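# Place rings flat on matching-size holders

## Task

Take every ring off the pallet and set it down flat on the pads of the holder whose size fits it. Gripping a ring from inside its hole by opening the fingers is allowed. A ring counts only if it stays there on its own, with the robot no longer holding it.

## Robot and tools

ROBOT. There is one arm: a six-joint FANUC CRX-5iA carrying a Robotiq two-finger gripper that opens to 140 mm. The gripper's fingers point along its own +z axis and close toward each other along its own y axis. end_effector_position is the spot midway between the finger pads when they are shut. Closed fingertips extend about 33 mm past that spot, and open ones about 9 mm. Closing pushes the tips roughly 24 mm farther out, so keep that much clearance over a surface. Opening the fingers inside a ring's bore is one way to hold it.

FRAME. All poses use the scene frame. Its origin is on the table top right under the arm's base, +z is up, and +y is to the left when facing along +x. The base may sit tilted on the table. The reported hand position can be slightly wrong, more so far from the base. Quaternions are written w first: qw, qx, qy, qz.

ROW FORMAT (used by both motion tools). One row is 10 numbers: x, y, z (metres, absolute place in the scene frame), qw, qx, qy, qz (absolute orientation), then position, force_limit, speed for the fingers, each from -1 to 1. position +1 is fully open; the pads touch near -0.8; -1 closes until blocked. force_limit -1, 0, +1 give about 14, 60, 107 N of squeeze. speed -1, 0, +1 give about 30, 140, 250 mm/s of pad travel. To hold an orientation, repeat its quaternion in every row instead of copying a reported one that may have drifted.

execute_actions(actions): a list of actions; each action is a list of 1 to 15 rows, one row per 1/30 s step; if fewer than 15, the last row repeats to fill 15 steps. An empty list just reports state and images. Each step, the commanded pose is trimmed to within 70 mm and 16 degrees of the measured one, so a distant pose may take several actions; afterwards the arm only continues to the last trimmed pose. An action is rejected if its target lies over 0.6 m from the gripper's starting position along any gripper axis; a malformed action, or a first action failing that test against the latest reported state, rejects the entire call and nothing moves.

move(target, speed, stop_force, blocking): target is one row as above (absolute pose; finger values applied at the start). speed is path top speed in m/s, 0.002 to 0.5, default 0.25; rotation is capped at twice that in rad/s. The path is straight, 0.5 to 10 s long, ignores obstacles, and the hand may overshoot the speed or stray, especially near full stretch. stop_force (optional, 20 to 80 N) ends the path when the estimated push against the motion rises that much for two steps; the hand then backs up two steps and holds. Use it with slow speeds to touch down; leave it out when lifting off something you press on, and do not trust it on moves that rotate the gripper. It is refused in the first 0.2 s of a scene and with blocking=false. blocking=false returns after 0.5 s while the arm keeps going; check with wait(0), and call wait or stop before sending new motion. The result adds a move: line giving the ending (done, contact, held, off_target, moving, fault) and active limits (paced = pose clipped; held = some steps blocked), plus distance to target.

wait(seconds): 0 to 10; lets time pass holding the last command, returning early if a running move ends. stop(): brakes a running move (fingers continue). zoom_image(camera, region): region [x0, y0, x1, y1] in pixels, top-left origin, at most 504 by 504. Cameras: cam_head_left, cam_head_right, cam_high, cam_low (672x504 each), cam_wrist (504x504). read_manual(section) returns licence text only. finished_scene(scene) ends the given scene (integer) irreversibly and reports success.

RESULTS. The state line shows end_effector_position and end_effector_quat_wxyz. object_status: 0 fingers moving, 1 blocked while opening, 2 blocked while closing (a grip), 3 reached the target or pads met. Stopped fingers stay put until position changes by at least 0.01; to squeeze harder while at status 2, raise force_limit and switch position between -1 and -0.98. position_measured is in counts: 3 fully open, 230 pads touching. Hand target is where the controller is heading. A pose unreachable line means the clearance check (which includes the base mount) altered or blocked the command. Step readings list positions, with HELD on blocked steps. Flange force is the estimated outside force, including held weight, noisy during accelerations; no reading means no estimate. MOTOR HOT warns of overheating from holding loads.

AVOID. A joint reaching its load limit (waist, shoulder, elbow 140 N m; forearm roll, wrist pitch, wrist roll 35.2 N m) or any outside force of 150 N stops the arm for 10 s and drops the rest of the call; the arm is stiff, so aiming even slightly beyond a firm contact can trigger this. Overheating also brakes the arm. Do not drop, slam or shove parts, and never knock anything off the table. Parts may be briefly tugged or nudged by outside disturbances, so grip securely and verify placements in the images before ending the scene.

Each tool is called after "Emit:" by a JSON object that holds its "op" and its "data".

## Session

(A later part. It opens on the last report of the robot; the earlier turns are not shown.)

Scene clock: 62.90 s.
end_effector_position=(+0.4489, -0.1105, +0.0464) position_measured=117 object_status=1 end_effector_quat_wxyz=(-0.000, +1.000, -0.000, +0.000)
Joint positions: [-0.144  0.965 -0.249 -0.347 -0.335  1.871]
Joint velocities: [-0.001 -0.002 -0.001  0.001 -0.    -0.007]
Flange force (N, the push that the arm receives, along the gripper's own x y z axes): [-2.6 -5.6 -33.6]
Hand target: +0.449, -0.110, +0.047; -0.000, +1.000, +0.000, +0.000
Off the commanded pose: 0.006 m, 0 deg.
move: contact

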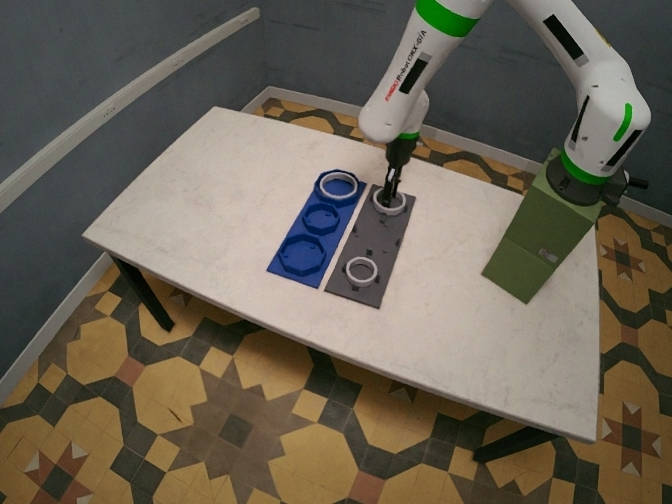

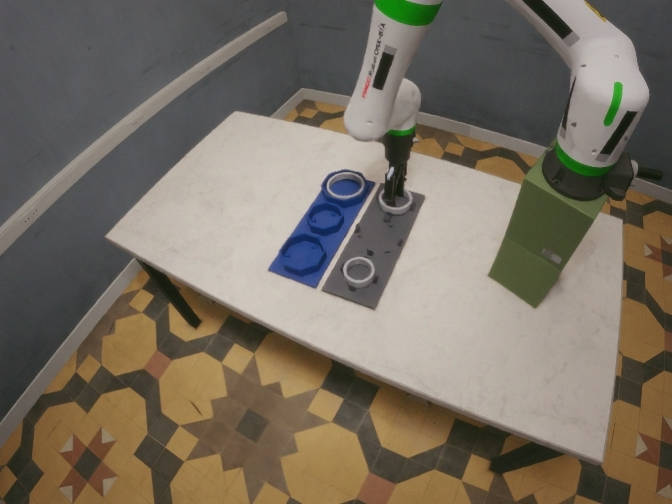

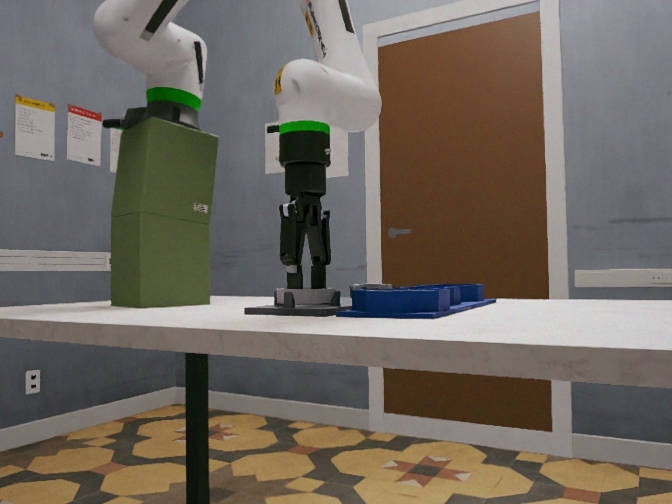

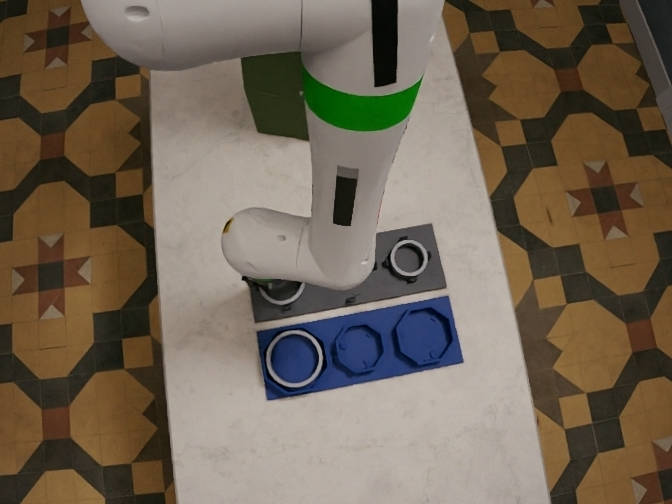

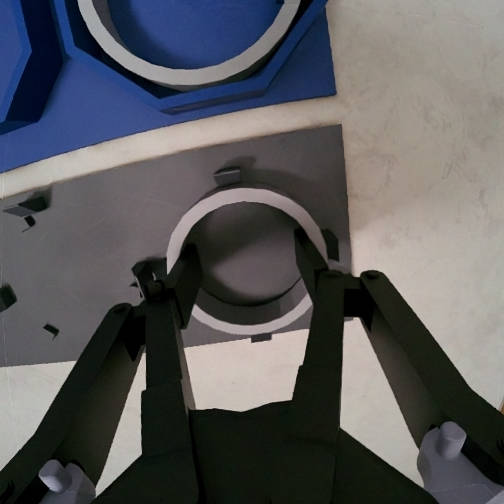

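Seated. Release and move to the large ring.

Emit:
{"op": "execute_actions", "data": {"actions": [[[0.449,-0.1105,0.047,0,1,0,0,-0.1,0,-0.6]],[[0.449,-0.1105,0.047,0,1,0,0,-0.1,0,-0.6]]]}}

Emit:
{"op": "move", "data": {"target": [0.449,-0.1105,0.10,0,1,0,0,-0.1,0,-0.6], "speed": 0.1}}

Emit:
{"op": "move", "data": {"target": [0.629,-0.104,0.09,0,1,0,0,0.0,0,0], "speed": 0.2}}

Scene clock: 68.43 s.
end_effector_position=(+0.4490, -0.1105, +0.0470) position_measured=141 object_status=3 end_effector_quat_wxyz=(+0.000, +1.000, +0.000, -0.000)
Joint positions: [-0.144  0.964 -0.249 -0.346 -0.336  1.87 ]
Joint velocities: [-0.    -0.001  0.001  0.    -0.     0.   ]
Flange force (N, the push that the arm receives, along the gripper's own x y z axes): [1.2 -0.8 -2.3]
Flange force at the end of the 1st action (N, along the gripper's axes at the end of the call): [1.6 -1.1 -1.4]
Hand target: +0.449, -0.110, +0.047; +0.000, +1.000, -0.000, -0.000
Off the commanded pose: 0.000 m, 0 deg.
Step readings (end_effector_position; steps 1 to 15: 1st action; 16 to 30: 2nd action):
0: (+0.4490, -0.1105, +0.0465)
1: (+0.4491, -0.1105, +0.0466)
2: (+0.4490, -0.1104, +0.0468)
4: (+0.4490, -0.1105, +0.0470)
8: (+0.4490, -0.1105, +0.0470)
15: (+0.4490, -0.1105, +0.0470)
16: (+0.4490, -0.1105, +0.0470)
17: (+0.4490, -0.1105, +0.0470)
19: (+0.4490, -0.1105, +0.0470)
23: (+0.4490, -0.1105, +0.0470)
30: end_effector_position above

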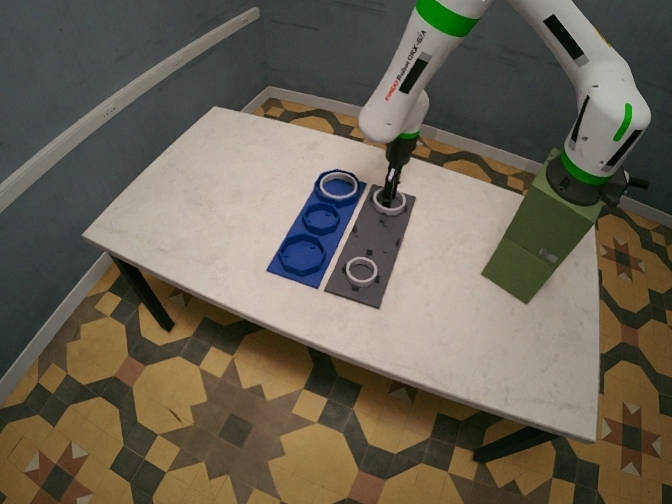

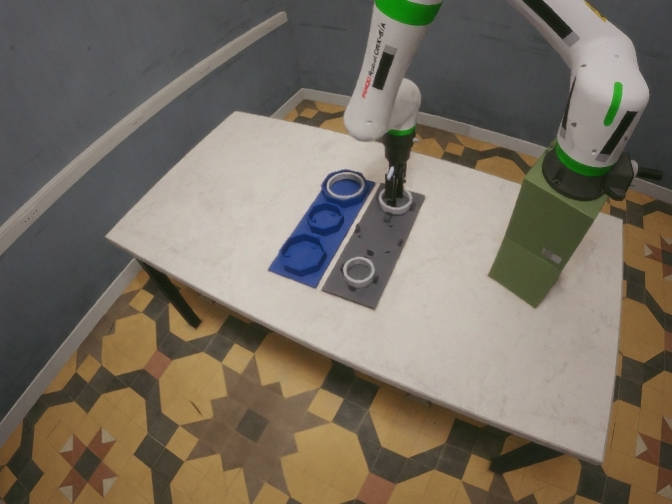

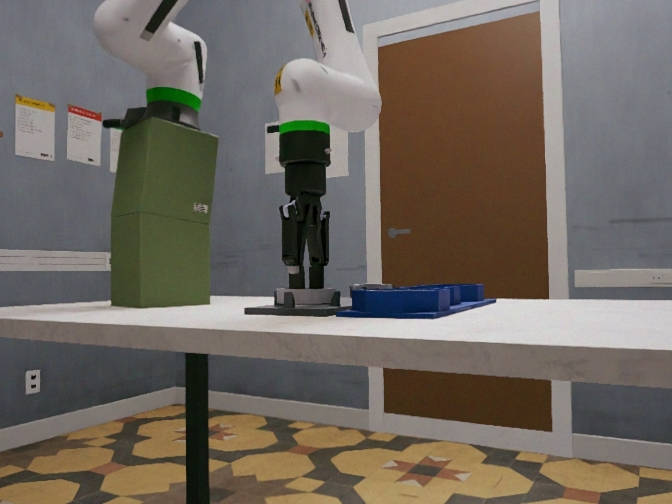

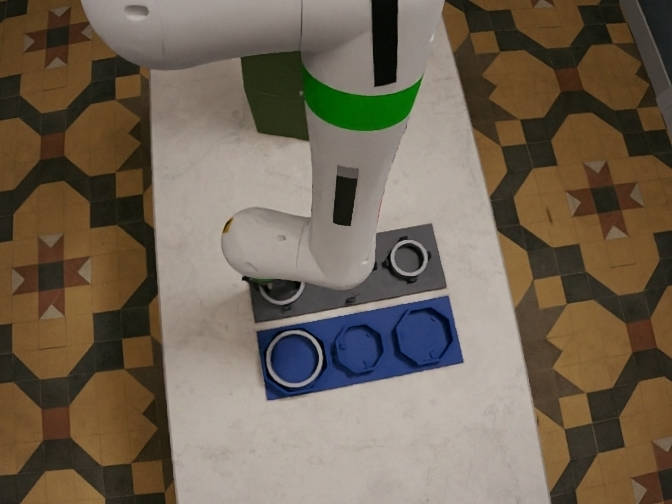

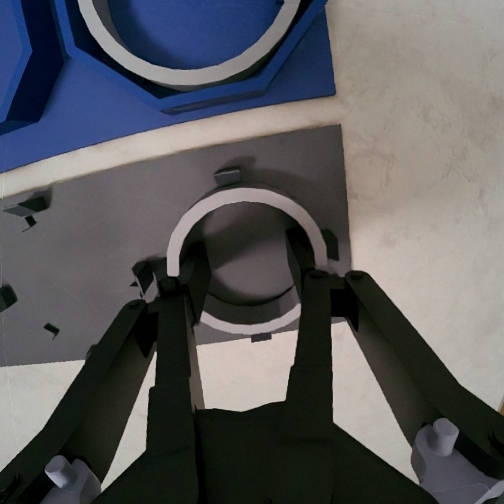

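Scene clock: 69.30 s.
end_effector_position=(+0.4490, -0.1105, +0.0999) position_measured=141 object_status=3 end_effector_quat_wxyz=(+0.000, +1.000, -0.000, -0.000)
Joint positions: [-0.153  0.833 -0.316 -0.294 -0.398  1.822]
Joint velocities: [ 0.001 -0.     0.     0.001 -0.    -0.002]
Flange force (N, the push that the arm receives, along the gripper's own x y z axes): [2.7 -0.6 -0.4]
Hand target: +0.449, -0.111, +0.100; +0.000, +1.000, +0.000, -0.000
Off the commanded pose: 0.000 m, 0 deg.
move: done

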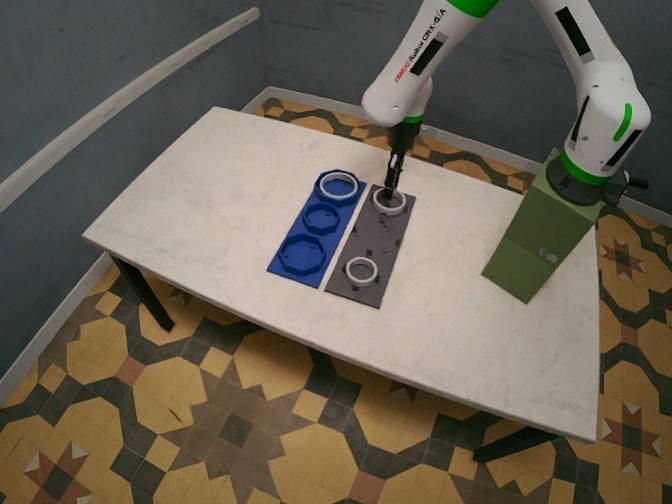

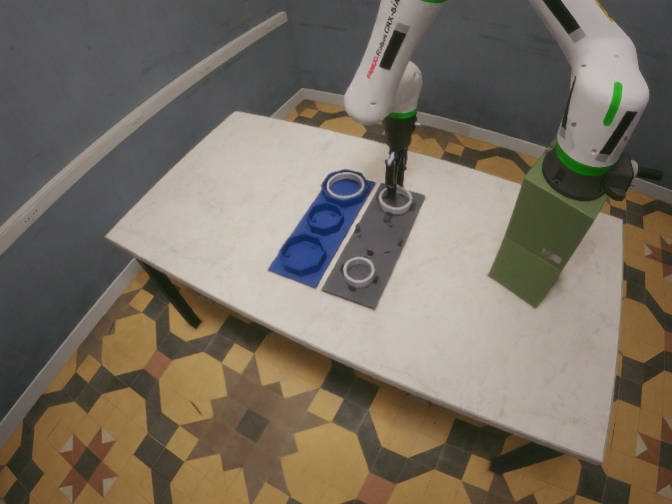

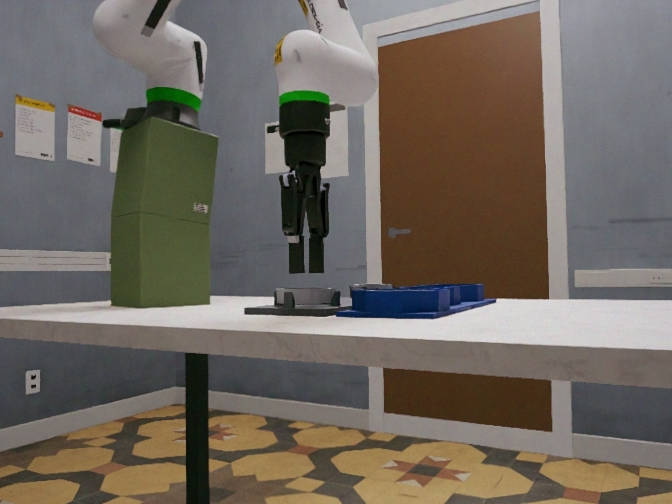

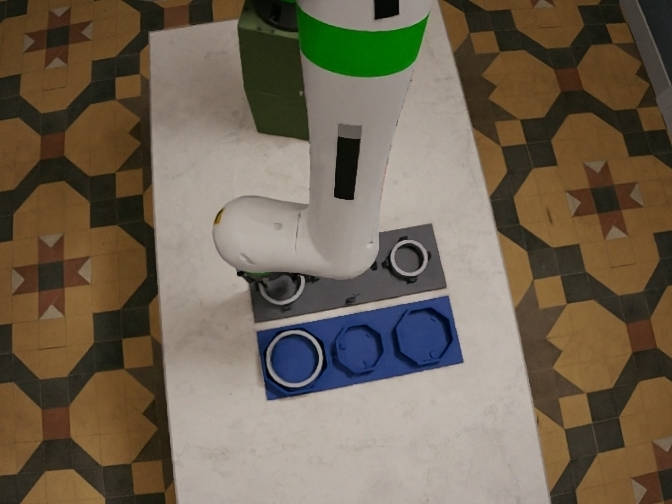

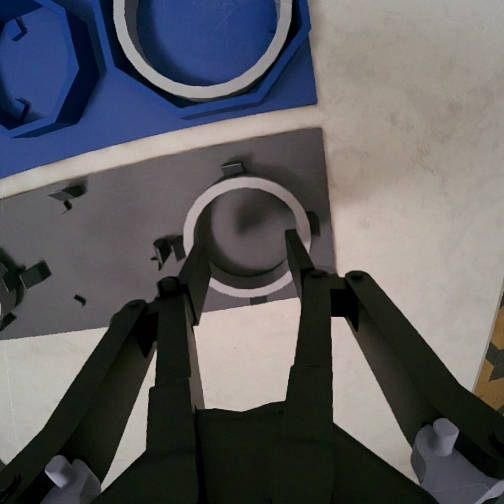

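Scene clock: 70.63 s.
end_effector_position=(+0.6292, -0.1044, +0.0895) position_measured=129 object_status=3 end_effector_quat_wxyz=(+0.000, +1.000, +0.000, -0.000)
Joint positions: [-0.141  1.054  0.206 -0.176 -0.69   1.675]
Joint velocities: [-0.002  0.     0.001 -0.001 -0.001  0.001]
Flange force (N, the push that the arm receives, along the gripper's own x y z axes): [3.7 -0.1 -1.0]
Hand target: +0.629, -0.104, +0.089; +0.000, +1.000, +0.000, -0.000
Off the commanded pose: 0.001 m, 0 deg.
move: done

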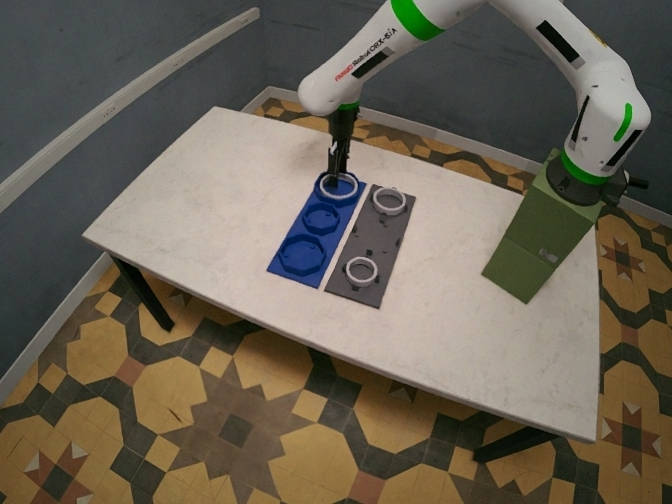

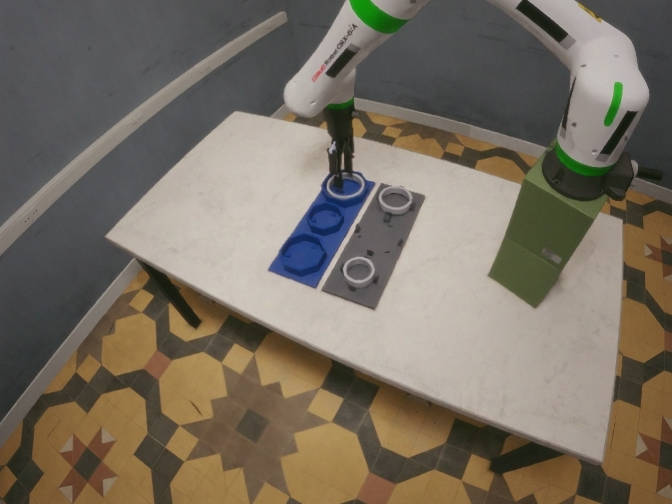

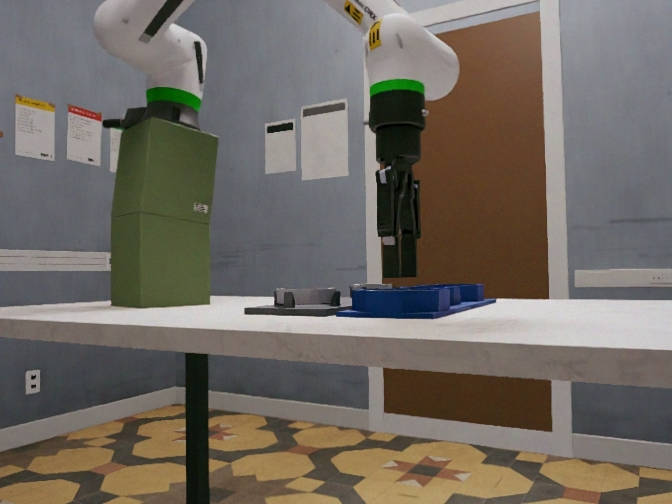

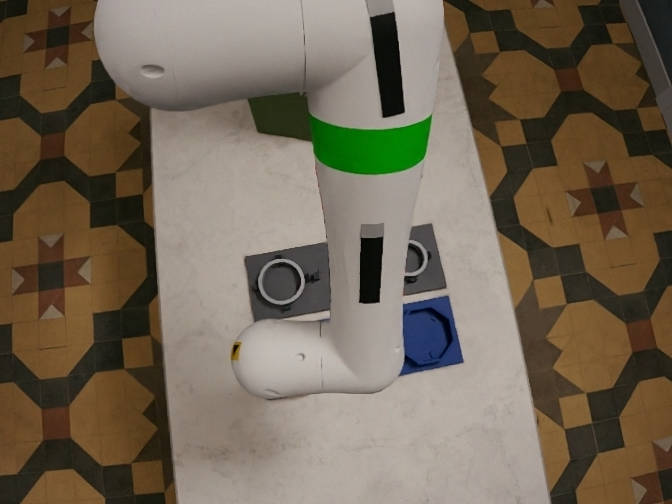

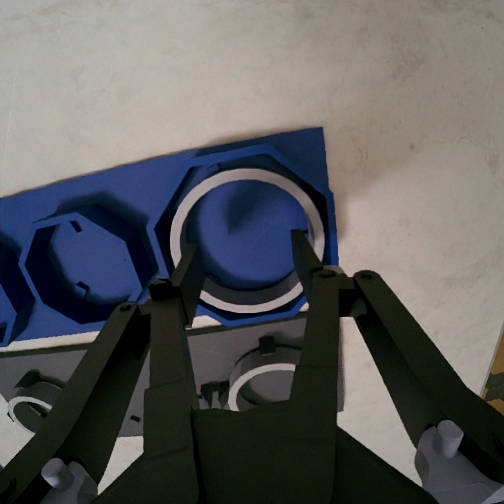

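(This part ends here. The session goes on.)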